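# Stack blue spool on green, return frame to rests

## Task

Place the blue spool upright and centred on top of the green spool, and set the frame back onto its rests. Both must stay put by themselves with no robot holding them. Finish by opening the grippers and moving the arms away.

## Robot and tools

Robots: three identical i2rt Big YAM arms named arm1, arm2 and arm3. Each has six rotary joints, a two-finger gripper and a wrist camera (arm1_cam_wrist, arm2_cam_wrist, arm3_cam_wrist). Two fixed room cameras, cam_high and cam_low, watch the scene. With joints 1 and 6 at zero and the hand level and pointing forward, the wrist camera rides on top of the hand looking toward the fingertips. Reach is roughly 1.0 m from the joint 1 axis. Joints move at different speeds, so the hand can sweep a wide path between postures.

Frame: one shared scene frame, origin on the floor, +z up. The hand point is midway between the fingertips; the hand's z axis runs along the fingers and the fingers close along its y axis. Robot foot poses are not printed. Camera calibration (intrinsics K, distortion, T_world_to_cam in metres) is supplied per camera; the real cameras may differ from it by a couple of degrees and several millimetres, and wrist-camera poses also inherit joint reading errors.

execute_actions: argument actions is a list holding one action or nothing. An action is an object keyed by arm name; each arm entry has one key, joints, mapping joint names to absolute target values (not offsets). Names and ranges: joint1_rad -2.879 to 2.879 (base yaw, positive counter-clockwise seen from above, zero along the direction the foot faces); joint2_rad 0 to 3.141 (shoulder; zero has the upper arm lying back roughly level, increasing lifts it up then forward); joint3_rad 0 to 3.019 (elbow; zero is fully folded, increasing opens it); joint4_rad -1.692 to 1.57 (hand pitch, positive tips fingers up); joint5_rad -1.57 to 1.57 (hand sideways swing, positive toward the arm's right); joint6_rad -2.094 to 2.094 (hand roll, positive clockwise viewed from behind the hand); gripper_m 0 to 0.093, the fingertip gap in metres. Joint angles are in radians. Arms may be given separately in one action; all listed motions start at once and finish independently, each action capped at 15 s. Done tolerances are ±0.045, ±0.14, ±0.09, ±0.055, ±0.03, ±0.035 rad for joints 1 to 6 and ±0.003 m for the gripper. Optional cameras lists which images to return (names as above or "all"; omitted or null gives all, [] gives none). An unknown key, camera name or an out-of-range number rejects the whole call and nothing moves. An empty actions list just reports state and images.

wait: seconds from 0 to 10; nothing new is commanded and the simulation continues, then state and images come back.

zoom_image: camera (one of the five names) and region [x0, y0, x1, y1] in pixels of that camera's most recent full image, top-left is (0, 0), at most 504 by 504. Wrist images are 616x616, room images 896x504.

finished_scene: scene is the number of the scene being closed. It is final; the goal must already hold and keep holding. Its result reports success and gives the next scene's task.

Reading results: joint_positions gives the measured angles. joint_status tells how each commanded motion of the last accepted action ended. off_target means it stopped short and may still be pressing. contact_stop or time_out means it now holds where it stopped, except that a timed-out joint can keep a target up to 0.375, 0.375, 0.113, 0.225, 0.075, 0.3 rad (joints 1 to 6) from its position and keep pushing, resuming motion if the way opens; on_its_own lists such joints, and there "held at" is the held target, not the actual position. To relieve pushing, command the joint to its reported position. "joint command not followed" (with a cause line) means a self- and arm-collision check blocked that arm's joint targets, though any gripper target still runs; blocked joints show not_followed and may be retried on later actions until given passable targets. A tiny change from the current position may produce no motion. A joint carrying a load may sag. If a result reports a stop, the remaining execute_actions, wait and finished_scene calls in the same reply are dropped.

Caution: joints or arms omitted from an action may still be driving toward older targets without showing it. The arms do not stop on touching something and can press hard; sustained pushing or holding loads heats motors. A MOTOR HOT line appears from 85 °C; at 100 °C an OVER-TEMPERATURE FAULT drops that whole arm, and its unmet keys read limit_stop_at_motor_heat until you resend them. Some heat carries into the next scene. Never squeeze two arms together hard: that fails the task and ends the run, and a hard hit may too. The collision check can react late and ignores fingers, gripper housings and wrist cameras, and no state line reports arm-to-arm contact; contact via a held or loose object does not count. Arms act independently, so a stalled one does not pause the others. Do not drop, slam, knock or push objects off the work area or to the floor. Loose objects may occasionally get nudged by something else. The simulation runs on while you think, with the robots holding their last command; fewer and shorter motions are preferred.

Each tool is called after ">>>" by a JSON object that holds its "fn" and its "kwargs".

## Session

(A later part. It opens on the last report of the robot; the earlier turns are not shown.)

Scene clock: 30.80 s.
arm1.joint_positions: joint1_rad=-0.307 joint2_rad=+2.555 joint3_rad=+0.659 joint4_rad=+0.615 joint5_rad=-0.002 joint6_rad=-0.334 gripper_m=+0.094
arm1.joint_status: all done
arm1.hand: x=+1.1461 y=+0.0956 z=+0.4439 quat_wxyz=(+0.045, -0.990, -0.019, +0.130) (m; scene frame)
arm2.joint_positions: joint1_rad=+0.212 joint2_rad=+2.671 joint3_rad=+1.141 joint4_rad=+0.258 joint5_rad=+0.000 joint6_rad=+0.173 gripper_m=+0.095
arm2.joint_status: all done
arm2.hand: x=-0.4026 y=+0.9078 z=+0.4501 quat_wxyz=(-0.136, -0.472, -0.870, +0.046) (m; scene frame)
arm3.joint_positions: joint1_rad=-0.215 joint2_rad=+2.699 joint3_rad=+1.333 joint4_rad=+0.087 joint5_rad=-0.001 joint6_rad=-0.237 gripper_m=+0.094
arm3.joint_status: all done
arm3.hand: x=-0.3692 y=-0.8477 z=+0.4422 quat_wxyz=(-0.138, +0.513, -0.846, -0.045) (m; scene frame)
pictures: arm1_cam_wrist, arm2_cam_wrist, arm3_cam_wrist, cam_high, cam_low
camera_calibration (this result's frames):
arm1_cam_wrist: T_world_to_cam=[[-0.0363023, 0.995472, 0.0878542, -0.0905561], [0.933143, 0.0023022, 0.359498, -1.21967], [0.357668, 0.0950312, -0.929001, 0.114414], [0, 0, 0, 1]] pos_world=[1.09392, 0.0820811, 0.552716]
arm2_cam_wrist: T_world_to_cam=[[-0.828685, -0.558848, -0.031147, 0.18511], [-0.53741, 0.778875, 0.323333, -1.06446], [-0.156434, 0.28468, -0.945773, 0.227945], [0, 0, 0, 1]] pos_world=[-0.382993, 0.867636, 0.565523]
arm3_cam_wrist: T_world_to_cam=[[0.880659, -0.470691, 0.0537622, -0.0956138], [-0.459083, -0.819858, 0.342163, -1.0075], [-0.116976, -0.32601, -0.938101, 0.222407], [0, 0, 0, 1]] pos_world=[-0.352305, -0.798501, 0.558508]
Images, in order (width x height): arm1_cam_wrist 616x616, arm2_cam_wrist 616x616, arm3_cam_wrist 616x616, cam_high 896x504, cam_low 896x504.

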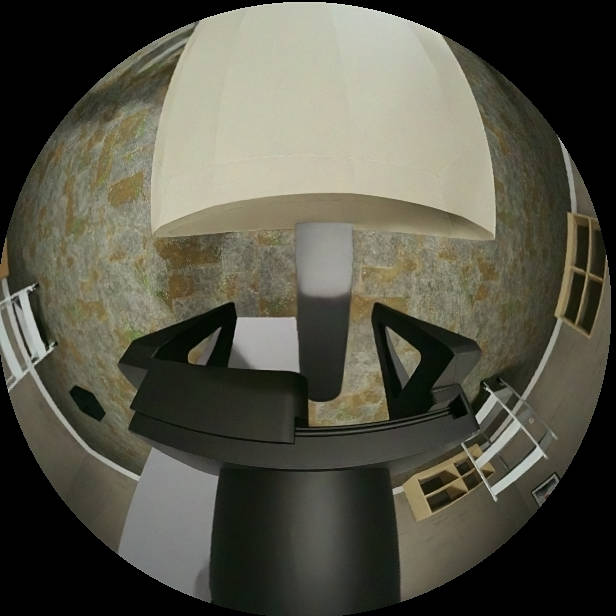

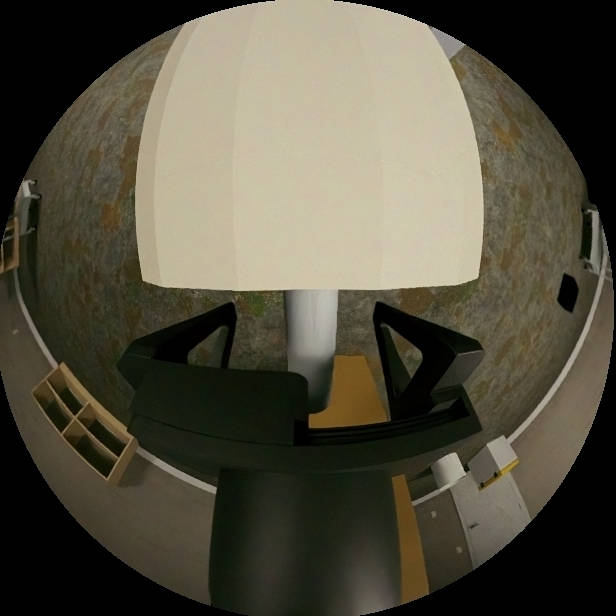

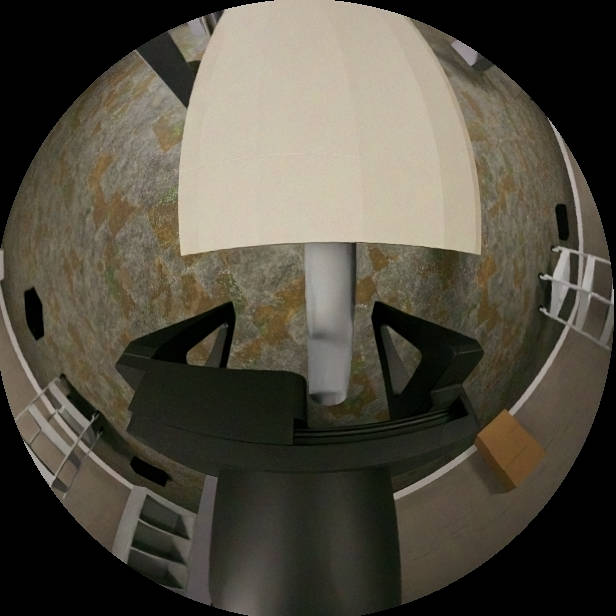

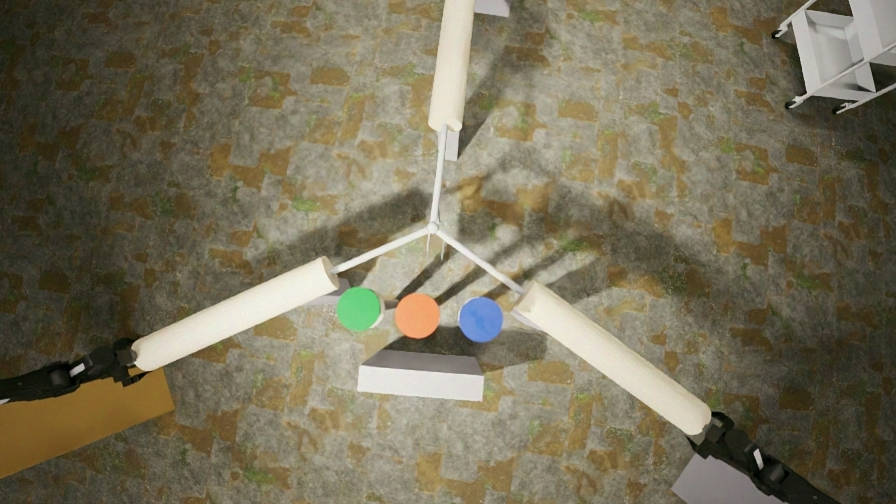

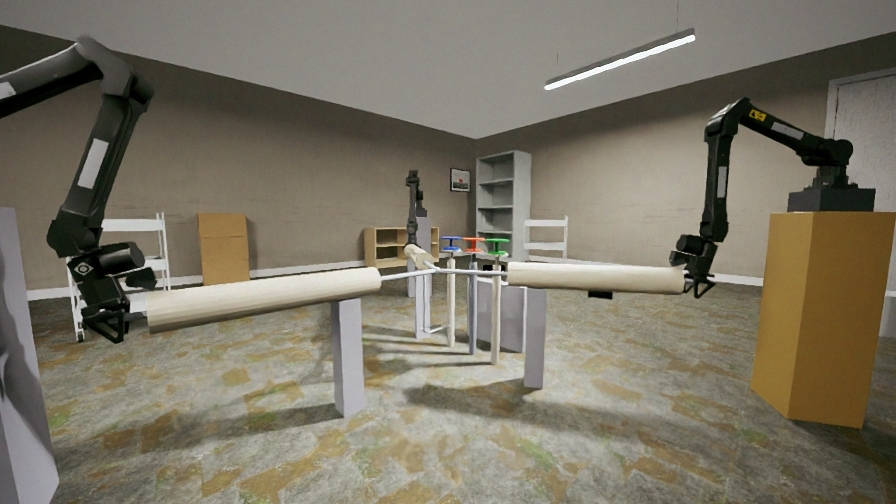

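>>> {"fn": "execute_actions", "kwargs": {"actions": [{"arm1":{"joints":{"gripper_m":0}},"arm2":{"joints":{"gripper_m":0}},"arm3":{"joints":{"gripper_m":0}}}], "cameras": ["arm1_cam_wrist","arm2_cam_wrist","arm3_cam_wrist"]}}

Scene clock: 32.07 s.
arm1.joint_positions: joint1_rad=-0.307 joint2_rad=+2.555 joint3_rad=+0.659 joint4_rad=+0.618 joint5_rad=+0.000 joint6_rad=-0.333 gripper_m=+0.014
arm1.joint_status: gripper_m off_target (ended at +0.014, target +0.000)
arm1.hand: x=+1.1455 y=+0.0964 z=+0.4441 quat_wxyz=(+0.047, -0.990, -0.018, +0.131) (m; scene frame)
arm2.joint_positions: joint1_rad=+0.215 joint2_rad=+2.671 joint3_rad=+1.142 joint4_rad=+0.258 joint5_rad=-0.004 joint6_rad=+0.170 gripper_m=+0.015
arm2.joint_status: gripper_m off_target (ended at +0.015, target +0.000)
arm2.hand: x=-0.4009 y=+0.9087 z=+0.4502 quat_wxyz=(-0.137, -0.469, -0.871, +0.045) (m; scene frame)
arm3.joint_positions: joint1_rad=-0.219 joint2_rad=+2.699 joint3_rad=+1.333 joint4_rad=+0.088 joint5_rad=+0.002 joint6_rad=-0.235 gripper_m=+0.015
arm3.joint_status: gripper_m off_target (ended at +0.015, target +0.000)
arm3.hand: x=-0.3669 y=-0.8495 z=+0.4423 quat_wxyz=(-0.139, +0.510, -0.848, -0.043) (m; scene frame)
pictures: arm1_cam_wrist, arm2_cam_wrist, arm3_cam_wrist
camera_calibration (this result's frames):
arm1_cam_wrist: T_world_to_cam=[[-0.0343826, 0.995282, 0.090732, -0.0947943], [0.933985, -0.000308234, 0.357312, -1.21885], [0.355654, 0.0970277, -0.929567, 0.117098], [0, 0, 0, 1]] pos_world=[1.09348, 0.0826096, 0.55296]
arm2_cam_wrist: T_world_to_cam=[[-0.824909, -0.564258, -0.033737, 0.19464], [-0.543348, 0.775052, 0.322594, -1.06279], [-0.155878, 0.284442, -0.945936, 0.228568], [0, 0, 0, 1]] pos_world=[-0.381277, 0.868532, 0.565627]
arm3_cam_wrist: T_world_to_cam=[[0.877196, -0.476785, 0.0566036, -0.106146], [-0.465696, -0.816194, 0.341986, -1.00714], [-0.116854, -0.326348, -0.937999, 0.221863], [0, 0, 0, 1]] pos_world=[-0.349986, -0.800229, 0.558544]
Images, in order (width x height): arm1_cam_wrist 616x616, arm2_cam_wrist 616x616, arm3_cam_wrist 616x616.

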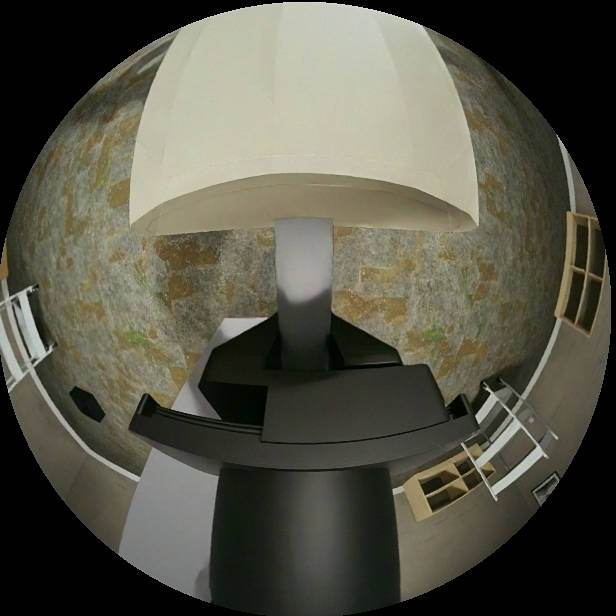

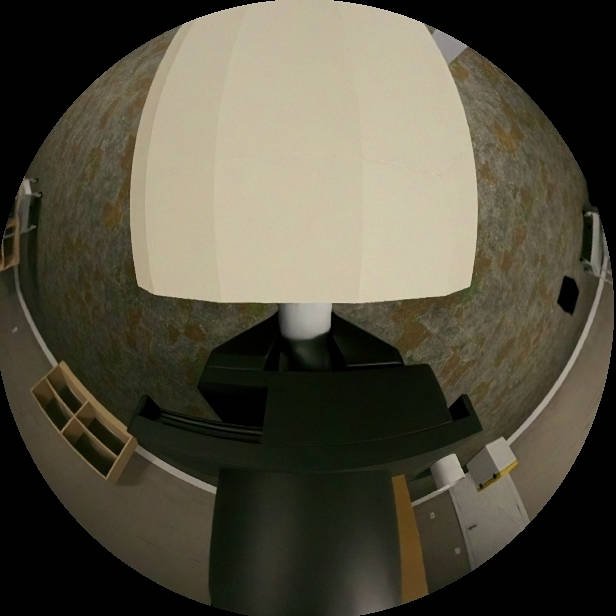

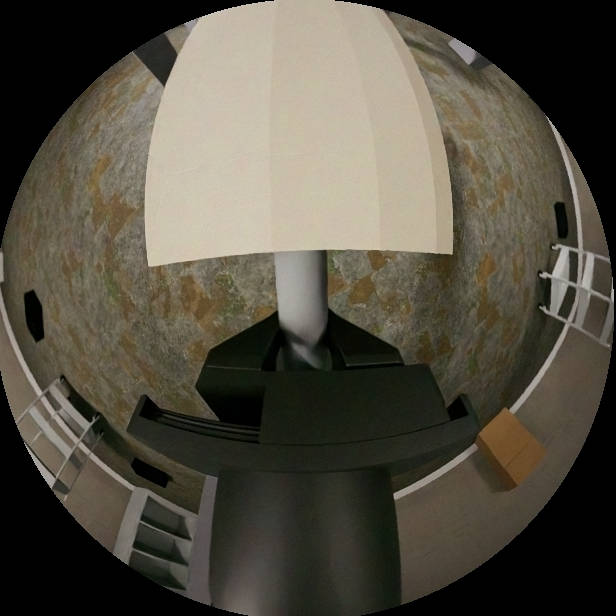

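>>> {"fn": "execute_actions", "kwargs": {"actions": [{"arm1":{"joints":{"joint2_rad":2.178,"joint3_rad":0.484,"joint4_rad":0.424}},"arm2":{"joints":{"joint2_rad":2.403,"joint3_rad":0.979,"joint4_rad":0.154}},"arm3":{"joints":{"joint2_rad":2.456,"joint3_rad":1.177,"joint4_rad":0.009}}}], "cameras": ["cam_high","cam_low"]}}

Scene clock: 35.20 s.
arm1.joint_positions: joint1_rad=-0.305 joint2_rad=+2.200 joint3_rad=+0.498 joint4_rad=+0.434 joint5_rad=-0.002 joint6_rad=-0.333 gripper_m=+0.014
arm1.joint_status: all done
arm1.hand: x=+1.1447 y=+0.0947 z=+0.5411 quat_wxyz=(+0.047, -0.989, -0.020, +0.136) (m; scene frame)
arm2.joint_positions: joint1_rad=+0.216 joint2_rad=+2.416 joint3_rad=+0.985 joint4_rad=+0.160 joint5_rad=-0.002 joint6_rad=+0.169 gripper_m=+0.015
arm2.joint_status: all done
arm2.hand: x=-0.4019 y=+0.9100 z=+0.5430 quat_wxyz=(-0.137, -0.469, -0.871, +0.046) (m; scene frame)
arm3.joint_positions: joint1_rad=-0.217 joint2_rad=+2.467 joint3_rad=+1.182 joint4_rad=+0.021 joint5_rad=+0.000 joint6_rad=-0.235 gripper_m=+0.015
arm3.joint_status: all done
arm3.hand: x=-0.3678 y=-0.8489 z=+0.5330 quat_wxyz=(-0.145, +0.511, -0.846, -0.046) (m; scene frame)
pictures: cam_high, cam_low
Images, in order (width x height): cam_high 896x504, cam_low 896x504.

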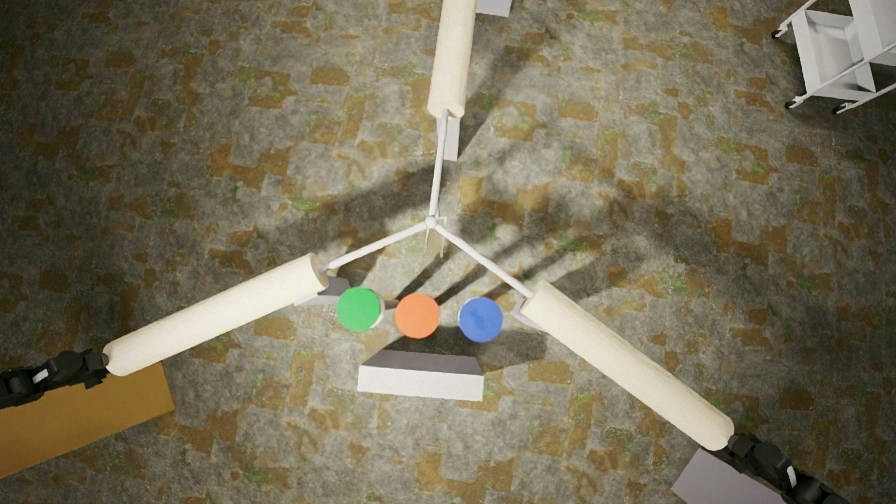

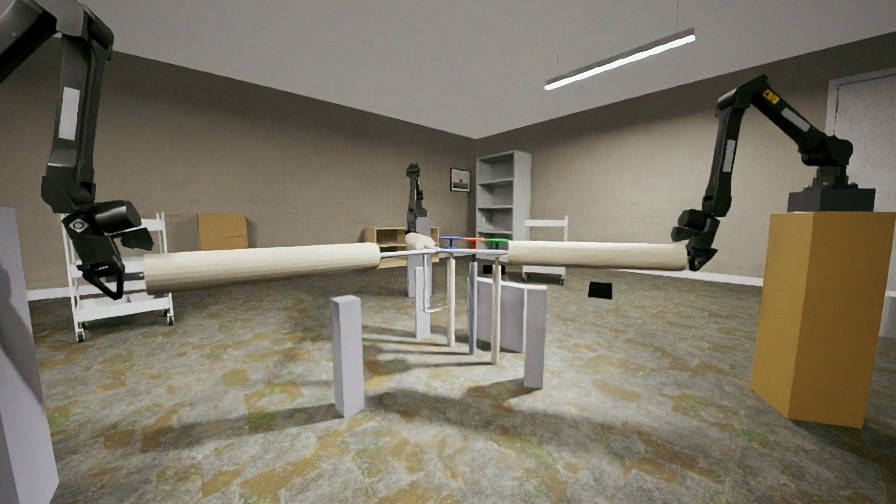

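>>> {"fn": "execute_actions", "kwargs": {"actions": [{"arm1":{"joints":{"joint2_rad":1.828,"joint3_rad":0.418,"joint4_rad":0.14}},"arm2":{"joints":{"joint2_rad":2.2,"joint3_rad":0.901,"joint4_rad":0.029}},"arm3":{"joints":{"joint2_rad":2.242,"joint3_rad":1.091,"joint4_rad":-0.119}}}], "cameras": ["cam_high"]}}

Scene clock: 37.30 s.
arm1.joint_positions: joint1_rad=-0.305 joint2_rad=+1.848 joint3_rad=+0.427 joint4_rad=+0.153 joint5_rad=-0.004 joint6_rad=-0.333 gripper_m=+0.014
arm1.joint_status: all done
arm1.hand: x=+1.1453 y=+0.0933 z=+0.6214 quat_wxyz=(+0.046, -0.989, -0.020, +0.136) (m; scene frame)
arm2.joint_positions: joint1_rad=+0.215 joint2_rad=+2.215 joint3_rad=+0.907 joint4_rad=+0.037 joint5_rad=-0.001 joint6_rad=+0.169 gripper_m=+0.015
arm2.joint_status: all done
arm2.hand: x=-0.4020 y=+0.9095 z=+0.6141 quat_wxyz=(-0.137, -0.469, -0.871, +0.046) (m; scene frame)
arm3.joint_positions: joint1_rad=-0.218 joint2_rad=+2.255 joint3_rad=+1.097 joint4_rad=-0.106 joint5_rad=+0.002 joint6_rad=-0.235 gripper_m=+0.015
arm3.joint_status: all done
arm3.hand: x=-0.3677 y=-0.8497 z=+0.6170 quat_wxyz=(-0.145, +0.510, -0.846, -0.045) (m; scene frame)
pictures: cam_high
Images, in order (width x height): cam_high 896x504.

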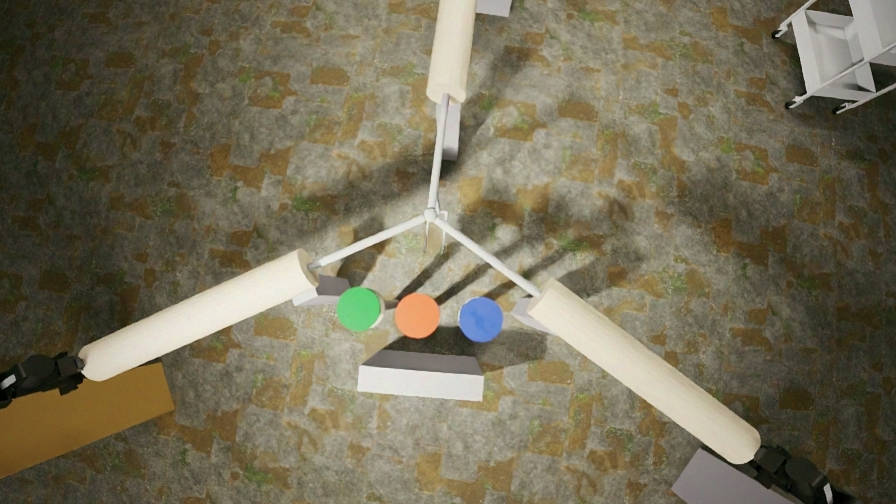

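>>> {"fn": "execute_actions", "kwargs": {"actions": [{"arm1":{"joints":{"joint2_rad":1.303,"joint3_rad":0.454,"joint4_rad":-0.42}},"arm2":{"joints":{"joint2_rad":1.86,"joint3_rad":0.852,"joint4_rad":-0.262}},"arm3":{"joints":{"joint2_rad":1.962,"joint3_rad":1.05,"joint4_rad":-0.358}}}], "cameras": []}}

>>> {"fn": "execute_actions", "kwargs": {"actions": [{"arm1":{"joints":{"joint2_rad":0.994,"joint3_rad":0.657,"joint4_rad":-0.933}},"arm2":{"joints":{"joint2_rad":1.562,"joint3_rad":0.926,"joint4_rad":-0.634}},"arm3":{"joints":{"joint2_rad":1.707,"joint3_rad":1.117,"joint4_rad":-0.68}}}], "cameras": ["cam_high","cam_low"]}}

Scene clock: 39.73 s.
arm1.joint_positions: joint1_rad=-0.305 joint2_rad=+1.315 joint3_rad=+0.449 joint4_rad=-0.377 joint5_rad=-0.008 joint6_rad=-0.333 gripper_m=+0.014
arm1.joint_status: all done
arm1.hand: x=+1.1450 y=+0.0917 z=+0.7483 quat_wxyz=(+0.048, -0.987, -0.020, +0.149) (m; scene frame)
arm2.joint_positions: joint1_rad=+0.214 joint2_rad=+1.874 joint3_rad=+0.855 joint4_rad=-0.248 joint5_rad=-0.004 joint6_rad=+0.166 gripper_m=+0.015
arm2.joint_status: all done
arm2.hand: x=-0.4025 y=+0.9107 z=+0.7367 quat_wxyz=(-0.139, -0.468, -0.872, +0.046) (m; scene frame)
arm3.joint_positions: joint1_rad=-0.218 joint2_rad=+1.971 joint3_rad=+1.057 joint4_rad=-0.343 joint5_rad=+0.003 joint6_rad=-0.232 gripper_m=+0.015
arm3.joint_status: all done
arm3.hand: x=-0.3674 y=-0.8497 z=+0.7366 quat_wxyz=(-0.149, +0.509, -0.847, -0.046) (m; scene frame)
pictures: none
No camera images: the call's "cameras" was empty. Leave "cameras" out to get every camera's image.

Scene clock: 42.27 s.
arm1.joint_positions: joint1_rad=-0.297 joint2_rad=+1.006 joint3_rad=+0.639 joint4_rad=-0.858 joint5_rad=-0.016 joint6_rad=-0.329 gripper_m=+0.014
arm1.joint_status: joint4_rad time_out (moved -0.481 of -0.556); the others done
arm1.on_its_own: joint4_rad reads -0.858 and still pushes toward -0.933 since a time_out
arm1.hand: x=+1.1440 y=+0.0871 z=+0.8763 quat_wxyz=(+0.046, -0.986, -0.022, +0.159) (m; scene frame)
arm2.joint_positions: joint1_rad=+0.214 joint2_rad=+1.567 joint3_rad=+0.919 joint4_rad=-0.595 joint5_rad=-0.003 joint6_rad=+0.166 gripper_m=+0.015
arm2.joint_status: all done
arm2.hand: x=-0.4027 y=+0.9105 z=+0.8713 quat_wxyz=(-0.150, -0.467, -0.870, +0.050) (m; scene frame)
arm3.joint_positions: joint1_rad=-0.218 joint2_rad=+1.704 joint3_rad=+1.115 joint4_rad=-0.633 joint5_rad=+0.002 joint6_rad=-0.232 gripper_m=+0.015
arm3.joint_status: all done
arm3.hand: x=-0.3677 y=-0.8496 z=+0.8735 quat_wxyz=(-0.165, +0.508, -0.844, -0.052) (m; scene frame)
pictures: cam_high, cam_low
Images, in order (width x height): cam_high 896x504, cam_low 896x504.

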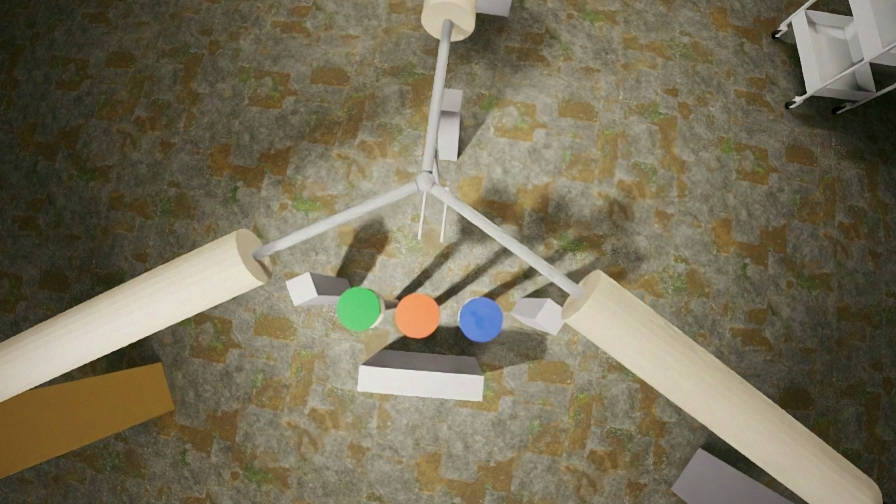

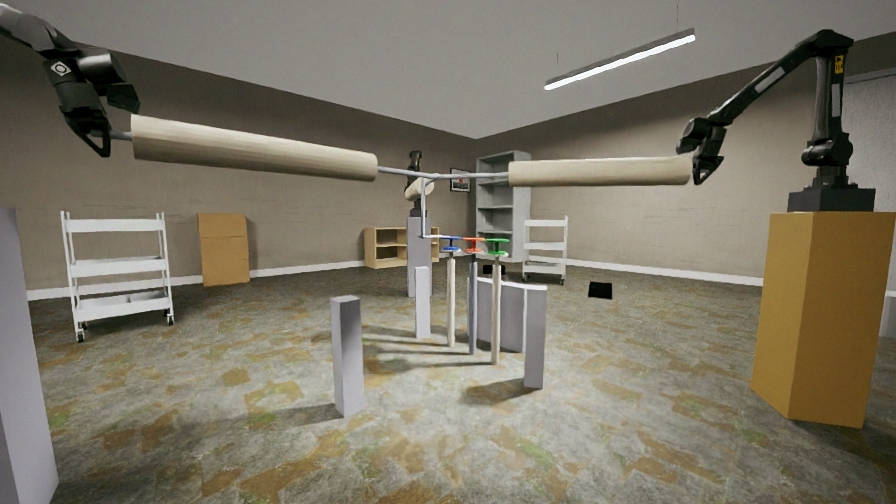

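>>> {"fn": "execute_actions", "kwargs": {"actions": [{"arm1":{"joints":{"joint1_rad":-0.055,"joint6_rad":-0.08,"joint2_rad":1.137,"joint3_rad":0.65,"joint4_rad":-0.75}},"arm2":{"joints":{"joint1_rad":0.06,"joint6_rad":0.015,"joint2_rad":1.7,"joint3_rad":1.0,"joint4_rad":-0.55}},"arm3":{"joints":{"joint1_rad":-0.265,"joint6_rad":-0.28,"joint2_rad":1.577,"joint3_rad":0.84,"joint4_rad":-0.51}}}], "cameras": []}}

>>> {"fn": "execute_actions", "kwargs": {"actions": [{"arm1":{"joints":{"joint1_rad":0.15,"joint6_rad":0.125,"joint2_rad":1.33,"joint3_rad":0.715,"joint4_rad":-0.63}},"arm2":{"joints":{"joint1_rad":-0.08,"joint6_rad":-0.125,"joint2_rad":1.856,"joint3_rad":1.138,"joint4_rad":-0.53}},"arm3":{"joints":{"joint1_rad":-0.333,"joint6_rad":-0.35,"joint2_rad":1.461,"joint3_rad":0.583,"joint4_rad":-0.37}}}], "cameras": ["cam_high","cam_low"]}}

Scene clock: 47.07 s.
arm1.joint_positions: joint1_rad=-0.050 joint2_rad=+1.156 joint3_rad=+0.639 joint4_rad=-0.726 joint5_rad=+0.008 joint6_rad=-0.088 gripper_m=+0.014
arm1.joint_status: all done
arm1.hand: x=+1.1066 y=+0.0152 z=+0.8398 quat_wxyz=(+0.016, -0.988, -0.023, +0.154) (m; scene frame)
arm2.joint_positions: joint1_rad=+0.061 joint2_rad=+1.728 joint3_rad=+0.989 joint4_rad=-0.528 joint5_rad=-0.011 joint6_rad=+0.025 gripper_m=+0.015
arm2.joint_status: all done
arm2.hand: x=-0.4402 y=+0.8400 z=+0.8271 quat_wxyz=(-0.132, -0.472, -0.869, +0.063) (m; scene frame)
arm3.joint_positions: joint1_rad=-0.254 joint2_rad=+1.609 joint3_rad=+0.867 joint4_rad=-0.502 joint5_rad=+0.001 joint6_rad=-0.271 gripper_m=+0.015
arm3.joint_status: all done
arm3.hand: x=-0.4059 y=-0.9183 z=+0.8354 quat_wxyz=(-0.156, +0.510, -0.845, -0.043) (m; scene frame)
pictures: none
No camera images: the call's "cameras" was empty. Leave "cameras" out to get every camera's image.

Scene clock: 48.03 s.
arm1.joint_positions: joint1_rad=+0.154 joint2_rad=+1.348 joint3_rad=+0.701 joint4_rad=-0.611 joint5_rad=+0.016 joint6_rad=+0.111 gripper_m=+0.014
arm1.joint_status: all done
arm1.hand: x=+1.0689 y=-0.0598 z=+0.8070 quat_wxyz=(-0.012, -0.989, -0.025, +0.148) (m; scene frame)
arm2.joint_positions: joint1_rad=-0.083 joint2_rad=+1.883 joint3_rad=+1.120 joint4_rad=-0.511 joint5_rad=-0.016 joint6_rad=-0.117 gripper_m=+0.015
arm2.joint_status: all done
arm2.hand: x=-0.4815 y=+0.7620 z=+0.7957 quat_wxyz=(-0.120, -0.473, -0.869, +0.078) (m; scene frame)
arm3.joint_positions: joint1_rad=-0.326 joint2_rad=+1.478 joint3_rad=+0.614 joint4_rad=-0.360 joint5_rad=-0.011 joint6_rad=-0.342 gripper_m=+0.015
arm3.joint_status: all done
arm3.hand: x=-0.4415 y=-0.9937 z=+0.8126 quat_wxyz=(-0.168, +0.509, -0.843, -0.040) (m; scene frame)
pictures: cam_high, cam_low
Images, in order (width x height): cam_high 896x504, cam_low 896x504.

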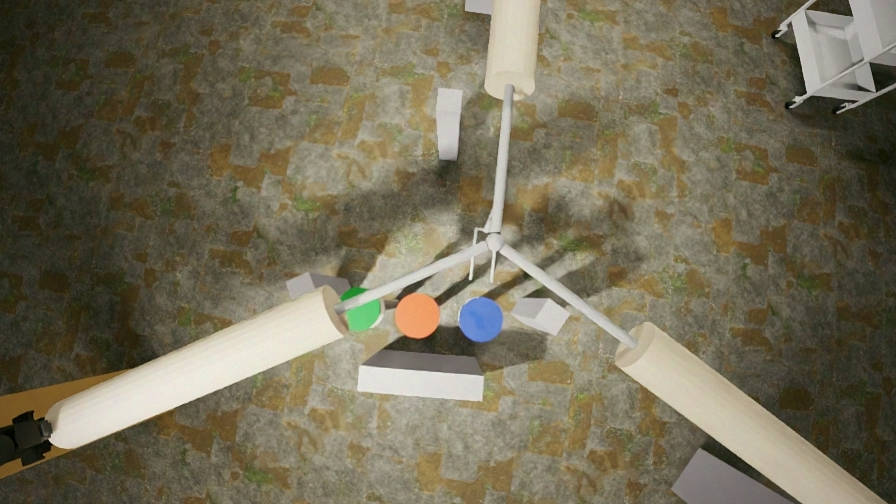

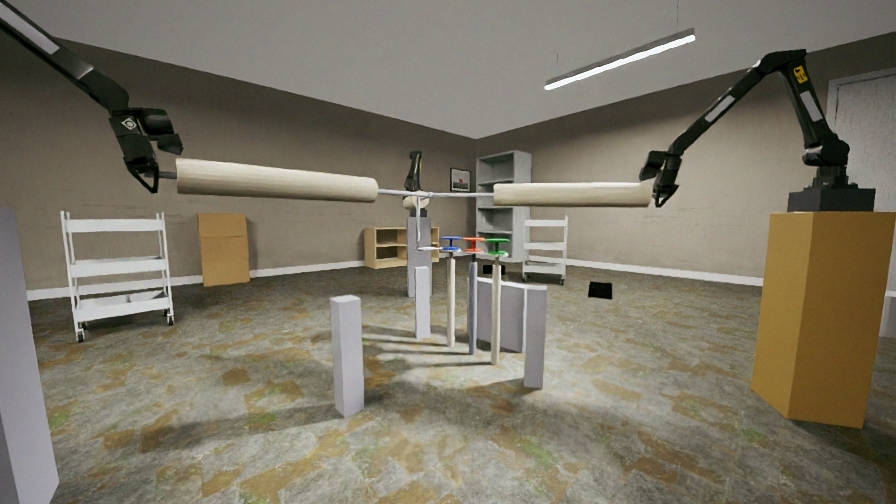

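>>> {"fn": "zoom_image", "kwargs": {"camera": "cam_low", "region": [395, 180, 525, 280]}}

>>> {"fn": "zoom_image", "kwargs": {"camera": "cam_high", "region": [430, 200, 560, 360]}}

Region (395, 180, 525, 280) of cam_low's 896x504 image, scaled by 3.877, with more detail than that image has; it fills the top 388 rows of this view, and the rest is white.

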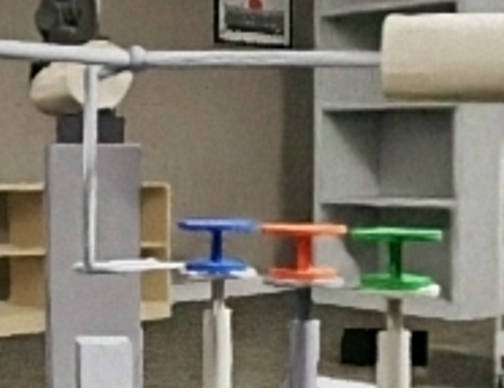

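Region (430, 200, 560, 360) of cam_high's 896x504 image, scaled by 3.150, with more detail than that image has; it fills the left 410 columns of this view, and the rest is white.

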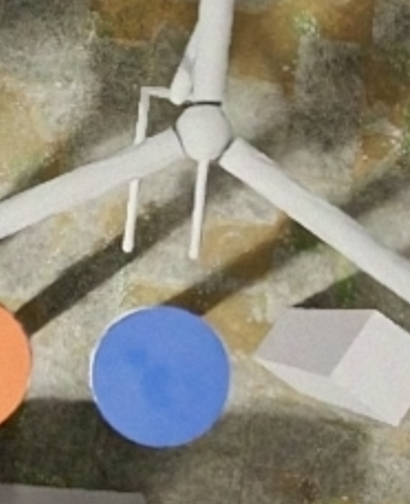

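>>> {"fn": "execute_actions", "kwargs": {"actions": [{"arm1":{"joints":{"joint1_rad":0.155,"joint6_rad":0.13,"joint2_rad":1.462,"joint3_rad":0.891,"joint4_rad":-0.68}},"arm2":{"joints":{"joint1_rad":-0.18,"joint6_rad":-0.225,"joint2_rad":1.777,"joint3_rad":1.119,"joint4_rad":-0.59}},"arm3":{"joints":{"joint1_rad":-0.24,"joint6_rad":-0.255,"joint2_rad":1.303,"joint3_rad":0.458,"joint4_rad":-0.405}}}], "cameras": ["cam_high","cam_low"]}}

>>> {"fn": "zoom_image", "kwargs": {"camera": "cam_low", "region": [395, 180, 525, 280]}}

>>> {"fn": "zoom_image", "kwargs": {"camera": "cam_high", "region": [430, 200, 560, 360]}}

Scene clock: 53.20 s.
arm1.joint_positions: joint1_rad=+0.162 joint2_rad=+1.477 joint3_rad=+0.863 joint4_rad=-0.646 joint5_rad=+0.014 joint6_rad=+0.116 gripper_m=+0.014
arm1.joint_status: all done
arm1.hand: x=+1.0140 y=-0.0727 z=+0.8149 quat_wxyz=(-0.014, -0.989, -0.027, +0.146) (m; scene frame)
arm2.joint_positions: joint1_rad=-0.193 joint2_rad=+1.814 joint3_rad=+1.114 joint4_rad=-0.582 joint5_rad=-0.016 joint6_rad=-0.220 gripper_m=+0.015
arm2.joint_status: all done
arm2.hand: x=-0.5399 y=+0.7470 z=+0.8254 quat_wxyz=(-0.109, -0.476, -0.868, +0.089) (m; scene frame)
arm3.joint_positions: joint1_rad=-0.246 joint2_rad=+1.315 joint3_rad=+0.484 joint4_rad=-0.372 joint5_rad=-0.006 joint6_rad=-0.269 gripper_m=+0.015
arm3.joint_status: all done
arm3.hand: x=-0.4959 y=-1.0078 z=+0.8230 quat_wxyz=(-0.174, +0.511, -0.840, -0.053) (m; scene frame)
pictures: cam_high, cam_low
Images, in order (width x height): cam_high 896x504, cam_low 896x504.

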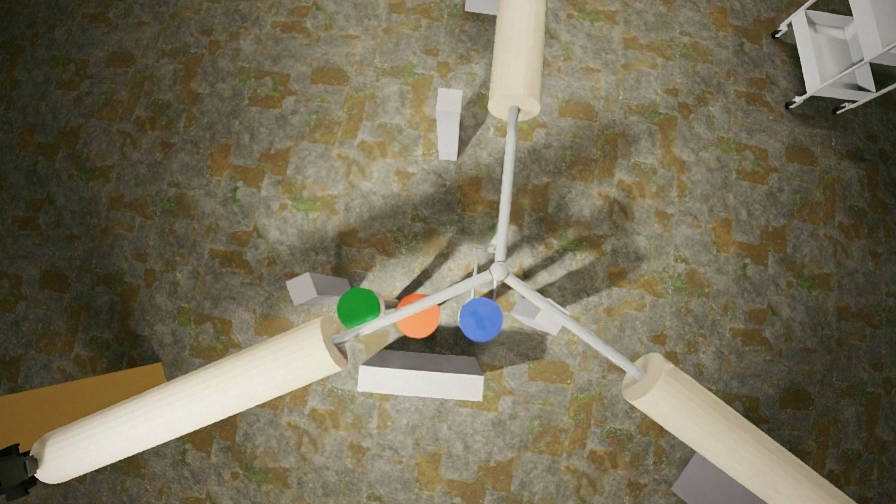

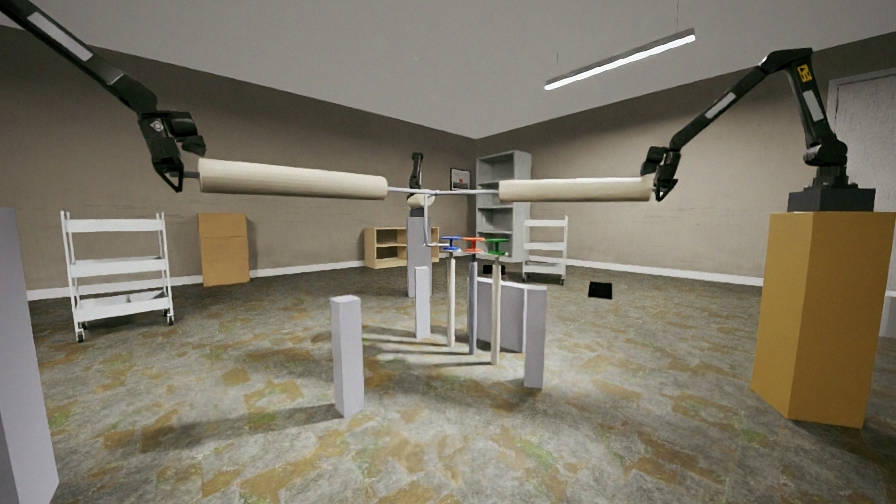

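Region (395, 180, 525, 280) of cam_low's 896x504 image, scaled by 3.877, with more detail than that image has; it fills the top 388 rows of this view, and the rest is white.

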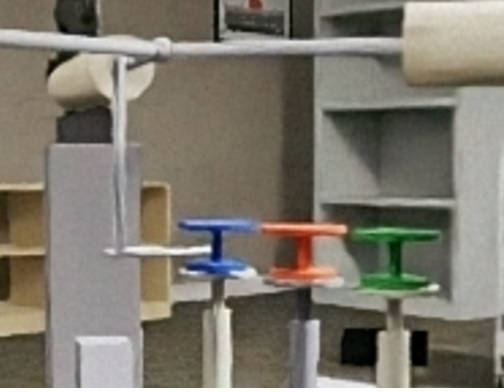

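Region (430, 200, 560, 360) of cam_high's 896x504 image, scaled by 3.150, with more detail than that image has; it fills the left 410 columns of this view, and the rest is white.

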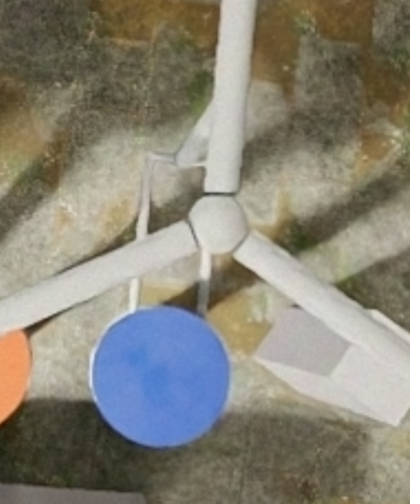

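>>> {"fn": "execute_actions", "kwargs": {"actions": [{"arm1":{"joints":{"joint1_rad":0.128,"joint6_rad":0.1,"joint2_rad":1.672,"joint3_rad":1.147,"joint4_rad":-0.725}},"arm2":{"joints":{"joint1_rad":-0.337,"joint6_rad":-0.38,"joint2_rad":1.727,"joint3_rad":1.045,"joint4_rad":-0.57}},"arm3":{"joints":{"joint1_rad":0,"joint6_rad":-0.015,"joint2_rad":1.13,"joint3_rad":0.328,"joint4_rad":-0.45}}}], "cameras": ["cam_high","cam_low"]}}

>>> {"fn": "zoom_image", "kwargs": {"camera": "cam_low", "region": [395, 180, 525, 280]}}

Scene clock: 55.20 s.
arm1.joint_positions: joint1_rad=+0.144 joint2_rad=+1.693 joint3_rad=+1.108 joint4_rad=-0.692 joint5_rad=+0.013 joint6_rad=+0.105 gripper_m=+0.014
arm1.joint_status: all done
arm1.hand: x=+0.9304 y=-0.0781 z=+0.8054 quat_wxyz=(-0.011, -0.990, -0.023, +0.137) (m; scene frame)
arm2.joint_positions: joint1_rad=-0.350 joint2_rad=+1.764 joint3_rad=+1.051 joint4_rad=-0.559 joint5_rad=-0.016 joint6_rad=-0.373 gripper_m=+0.015
arm2.joint_status: all done
arm2.hand: x=-0.6254 y=+0.7430 z=+0.8299 quat_wxyz=(-0.096, -0.478, -0.867, +0.108) (m; scene frame)
arm3.joint_positions: joint1_rad=-0.011 joint2_rad=+1.139 joint3_rad=+0.354 joint4_rad=-0.414 joint5_rad=+0.014 joint6_rad=-0.039 gripper_m=+0.015
arm3.joint_status: all done
arm3.hand: x=-0.5828 y=-1.0094 z=+0.8243 quat_wxyz=(-0.164, +0.511, -0.839, -0.084) (m; scene frame)
pictures: cam_high, cam_low
Images, in order (width x height): cam_high 896x504, cam_low 896x504.

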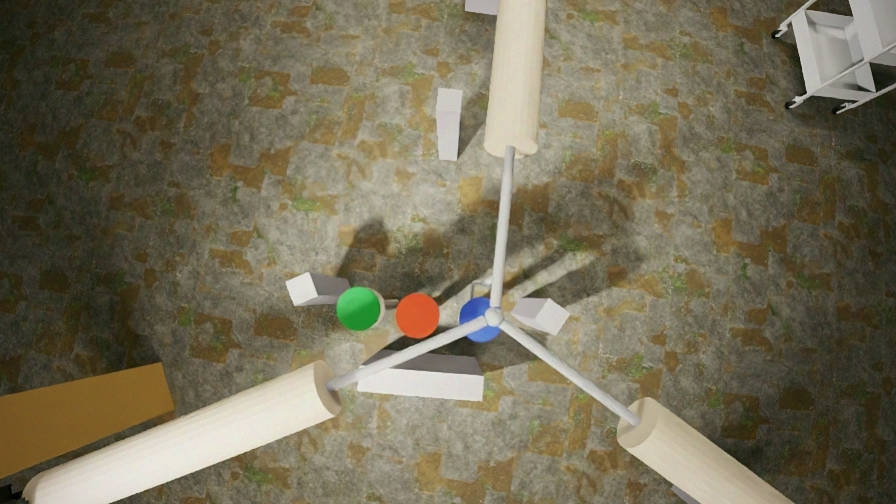

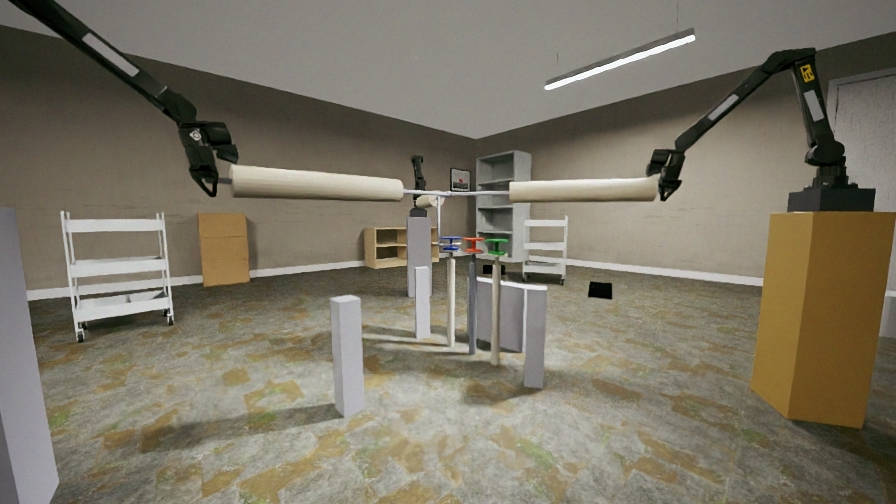

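Region (395, 180, 525, 280) of cam_low's 896x504 image, scaled by 3.877, with more detail than that image has; it fills the top 388 rows of this view, and the rest is white.

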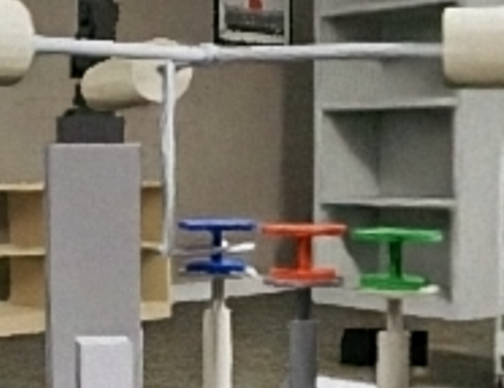

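>>> {"fn": "execute_actions", "kwargs": {"actions": [{"arm1":{"joints":{"joint2_rad":1.61,"joint3_rad":1.255,"joint4_rad":-0.9}},"arm2":{"joints":{"joint2_rad":1.64,"joint3_rad":1.12,"joint4_rad":-0.74}},"arm3":{"joints":{"joint2_rad":0.97,"joint3_rad":0.43,"joint4_rad":-0.72}}}], "cameras": ["cam_low"]}}

>>> {"fn": "execute_actions", "kwargs": {"actions": [{"arm1":{"joints":{"joint2_rad":1.528,"joint3_rad":1.39,"joint4_rad":-1.09}},"arm2":{"joints":{"joint2_rad":1.537,"joint3_rad":1.211,"joint4_rad":-0.91}},"arm3":{"joints":{"joint2_rad":0.8,"joint3_rad":0.575,"joint4_rad":-1.0}}}], "cameras": ["cam_low","cam_high"]}}

>>> {"fn": "zoom_image", "kwargs": {"camera": "cam_low", "region": [395, 150, 525, 280]}}

Scene clock: 59.37 s.
arm1.joint_positions: joint1_rad=+0.143 joint2_rad=+1.645 joint3_rad=+1.199 joint4_rad=-0.874 joint5_rad=+0.011 joint6_rad=+0.105 gripper_m=+0.014
arm1.joint_status: all done
arm1.hand: x=+0.9310 y=-0.0778 z=+0.8543 quat_wxyz=(-0.010, -0.993, -0.024, +0.117) (m; scene frame)
arm2.joint_positions: joint1_rad=-0.350 joint2_rad=+1.664 joint3_rad=+1.098 joint4_rad=-0.708 joint5_rad=-0.010 joint6_rad=-0.373 gripper_m=+0.015
arm2.joint_status: all done
arm2.hand: x=-0.6266 y=+0.7457 z=+0.8872 quat_wxyz=(-0.093, -0.478, -0.867, +0.110) (m; scene frame)
arm3.joint_positions: joint1_rad=-0.008 joint2_rad=+0.978 joint3_rad=+0.438 joint4_rad=-0.647 joint5_rad=+0.010 joint6_rad=-0.037 gripper_m=+0.015
arm3.joint_status: joint4_rad time_out (moved -0.234 of -0.306); the others done
arm3.on_its_own: joint4_rad reads -0.647 and still pushes toward -0.720 since a time_out
arm3.hand: x=-0.5832 y=-1.0069 z=+0.8788 quat_wxyz=(-0.168, +0.511, -0.838, -0.089) (m; scene frame)
pictures: cam_low
Images, in order (width x height): cam_low 896x504.

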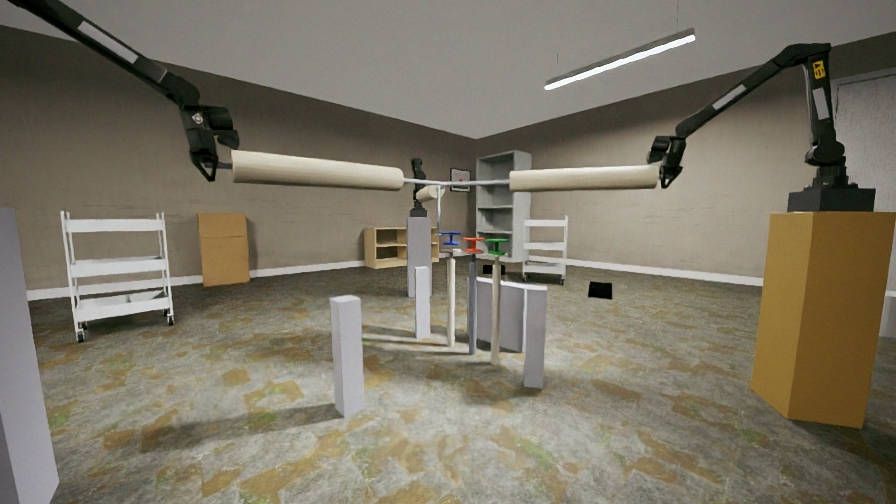

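not run: a stop came earlier in this reply.

Region (395, 150, 525, 280) of cam_low's 896x504 image, scaled by 3.877, with more detail than that image has.

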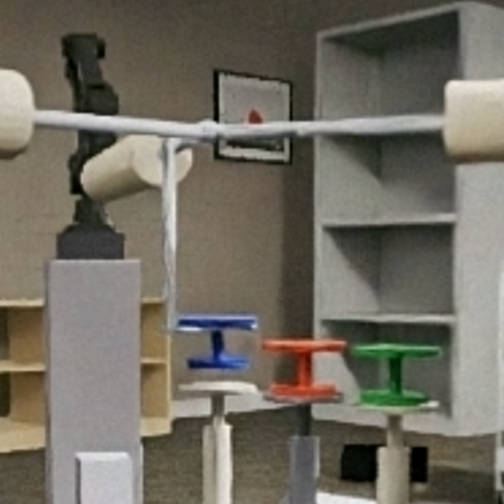

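>>> {"fn": "execute_actions", "kwargs": {"actions": [{"arm1":{"joints":{"joint2_rad":1.51,"joint3_rad":1.45,"joint4_rad":-1.12}},"arm2":{"joints":{"joint2_rad":1.53,"joint3_rad":1.22,"joint4_rad":-0.88}},"arm3":{"joints":{"joint2_rad":0.8,"joint3_rad":0.56,"joint4_rad":-0.93}}}], "cameras": ["cam_low"]}}

>>> {"fn": "zoom_image", "kwargs": {"camera": "cam_low", "region": [395, 150, 525, 280]}}

Scene clock: 62.57 s.
arm1.joint_positions: joint1_rad=+0.150 joint2_rad=+1.531 joint3_rad=+1.383 joint4_rad=-1.111 joint5_rad=+0.007 joint6_rad=+0.105 gripper_m=+0.014
arm1.joint_status: all done
arm1.hand: x=+0.9249 y=-0.0830 z=+0.9751 quat_wxyz=(-0.016, -0.989, -0.027, +0.147) (m; scene frame)
arm2.joint_positions: joint1_rad=-0.357 joint2_rad=+1.558 joint3_rad=+1.185 joint4_rad=-0.859 joint5_rad=+0.000 joint6_rad=-0.378 gripper_m=+0.015
arm2.joint_status: all done
arm2.hand: x=-0.6307 y=+0.7408 z=+0.9653 quat_wxyz=(-0.103, -0.478, -0.863, +0.130) (m; scene frame)
arm3.joint_positions: joint1_rad=-0.004 joint2_rad=+0.813 joint3_rad=+0.547 joint4_rad=-0.865 joint5_rad=+0.008 joint6_rad=-0.037 gripper_m=+0.015
arm3.joint_status: joint4_rad time_out (moved -0.218 of -0.283); the others done
arm3.on_its_own: joint4_rad reads -0.865 and still pushes toward -0.930 since a time_out
arm3.hand: x=-0.5854 y=-1.0080 z=+0.9502 quat_wxyz=(-0.192, +0.510, -0.832, -0.104) (m; scene frame)
pictures: cam_low
Images, in order (width x height): cam_low 896x504.

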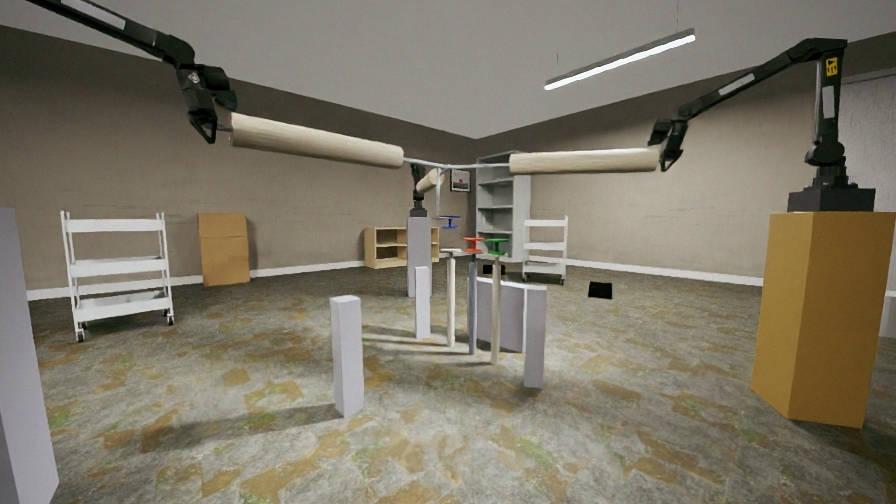

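Region (395, 150, 525, 280) of cam_low's 896x504 image, scaled by 3.877, with more detail than that image has.

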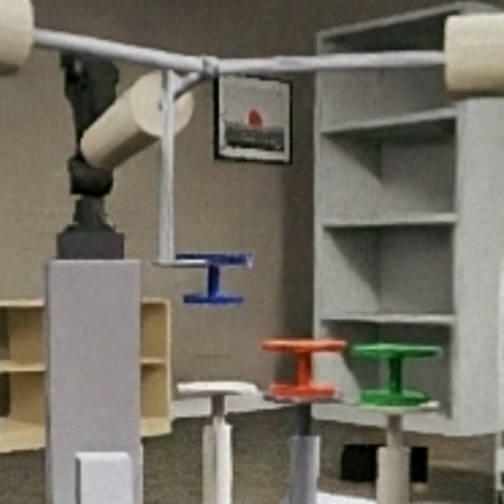

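>>> {"fn": "execute_actions", "kwargs": {"actions": [{"arm1":{"joints":{"joint1_rad":-0.046,"joint6_rad":-0.09,"joint2_rad":1.5,"joint3_rad":1.42,"joint4_rad":-1.11}},"arm2":{"joints":{"joint1_rad":-0.32,"joint6_rad":-0.34,"joint2_rad":1.25,"joint3_rad":0.92,"joint4_rad":-0.845}},"arm3":{"joints":{"joint1_rad":0.145,"joint6_rad":0.18,"joint2_rad":1.14,"joint3_rad":0.79,"joint4_rad":-0.85}}}], "cameras": ["cam_low"]}}

>>> {"fn": "execute_actions", "kwargs": {"actions": [{"arm1":{"joints":{"joint1_rad":-0.236,"joint6_rad":-0.28,"joint2_rad":1.55,"joint3_rad":1.48,"joint4_rad":-1.09}},"arm2":{"joints":{"joint1_rad":-0.26,"joint6_rad":-0.28,"joint2_rad":0.95,"joint3_rad":0.668,"joint4_rad":-0.94}},"arm3":{"joints":{"joint1_rad":0.235,"joint6_rad":0.27,"joint2_rad":1.42,"joint3_rad":1.08,"joint4_rad":-0.85}}}], "cameras": ["cam_low","cam_high"]}}

Scene clock: 69.20 s.
arm1.joint_positions: joint1_rad=-0.050 joint2_rad=+1.531 joint3_rad=+1.383 joint4_rad=-1.111 joint5_rad=+0.000 joint6_rad=-0.084 gripper_m=+0.014
arm1.joint_status: all done
arm1.hand: x=+0.9189 y=+0.0207 z=+0.9753 quat_wxyz=(+0.011, -0.989, -0.022, +0.147) (m; scene frame)
arm2.joint_positions: joint1_rad=-0.335 joint2_rad=+1.276 joint3_rad=+0.919 joint4_rad=-0.847 joint5_rad=-0.008 joint6_rad=-0.366 gripper_m=+0.015
arm2.joint_status: all done
arm2.hand: x=-0.6379 y=+0.8407 z=+0.9761 quat_wxyz=(-0.116, -0.472, -0.864, +0.136) (m; scene frame)
arm3.joint_positions: joint1_rad=+0.146 joint2_rad=+1.154 joint3_rad=+0.768 joint4_rad=-0.830 joint5_rad=+0.007 joint6_rad=+0.133 gripper_m=+0.015
arm3.joint_status: joint6_rad time_out (moved +0.171 of +0.217); the others done
arm3.on_its_own: joint6_rad reads +0.133 and still pushes toward +0.180 since a time_out
arm3.hand: x=-0.5943 y=-0.9095 z=+0.9505 quat_wxyz=(-0.140, +0.506, -0.844, -0.107) (m; scene frame)
pictures: cam_low
Images, in order (width x height): cam_low 896x504.

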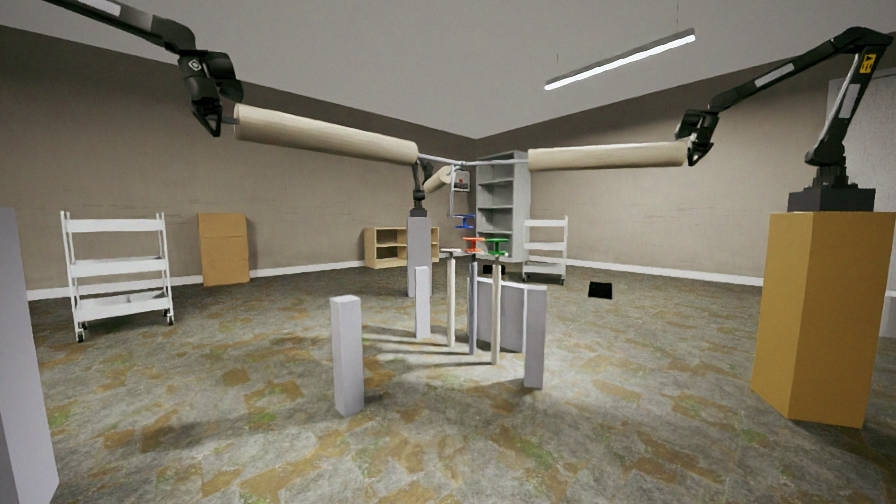

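not run: a stop came earlier in this reply.


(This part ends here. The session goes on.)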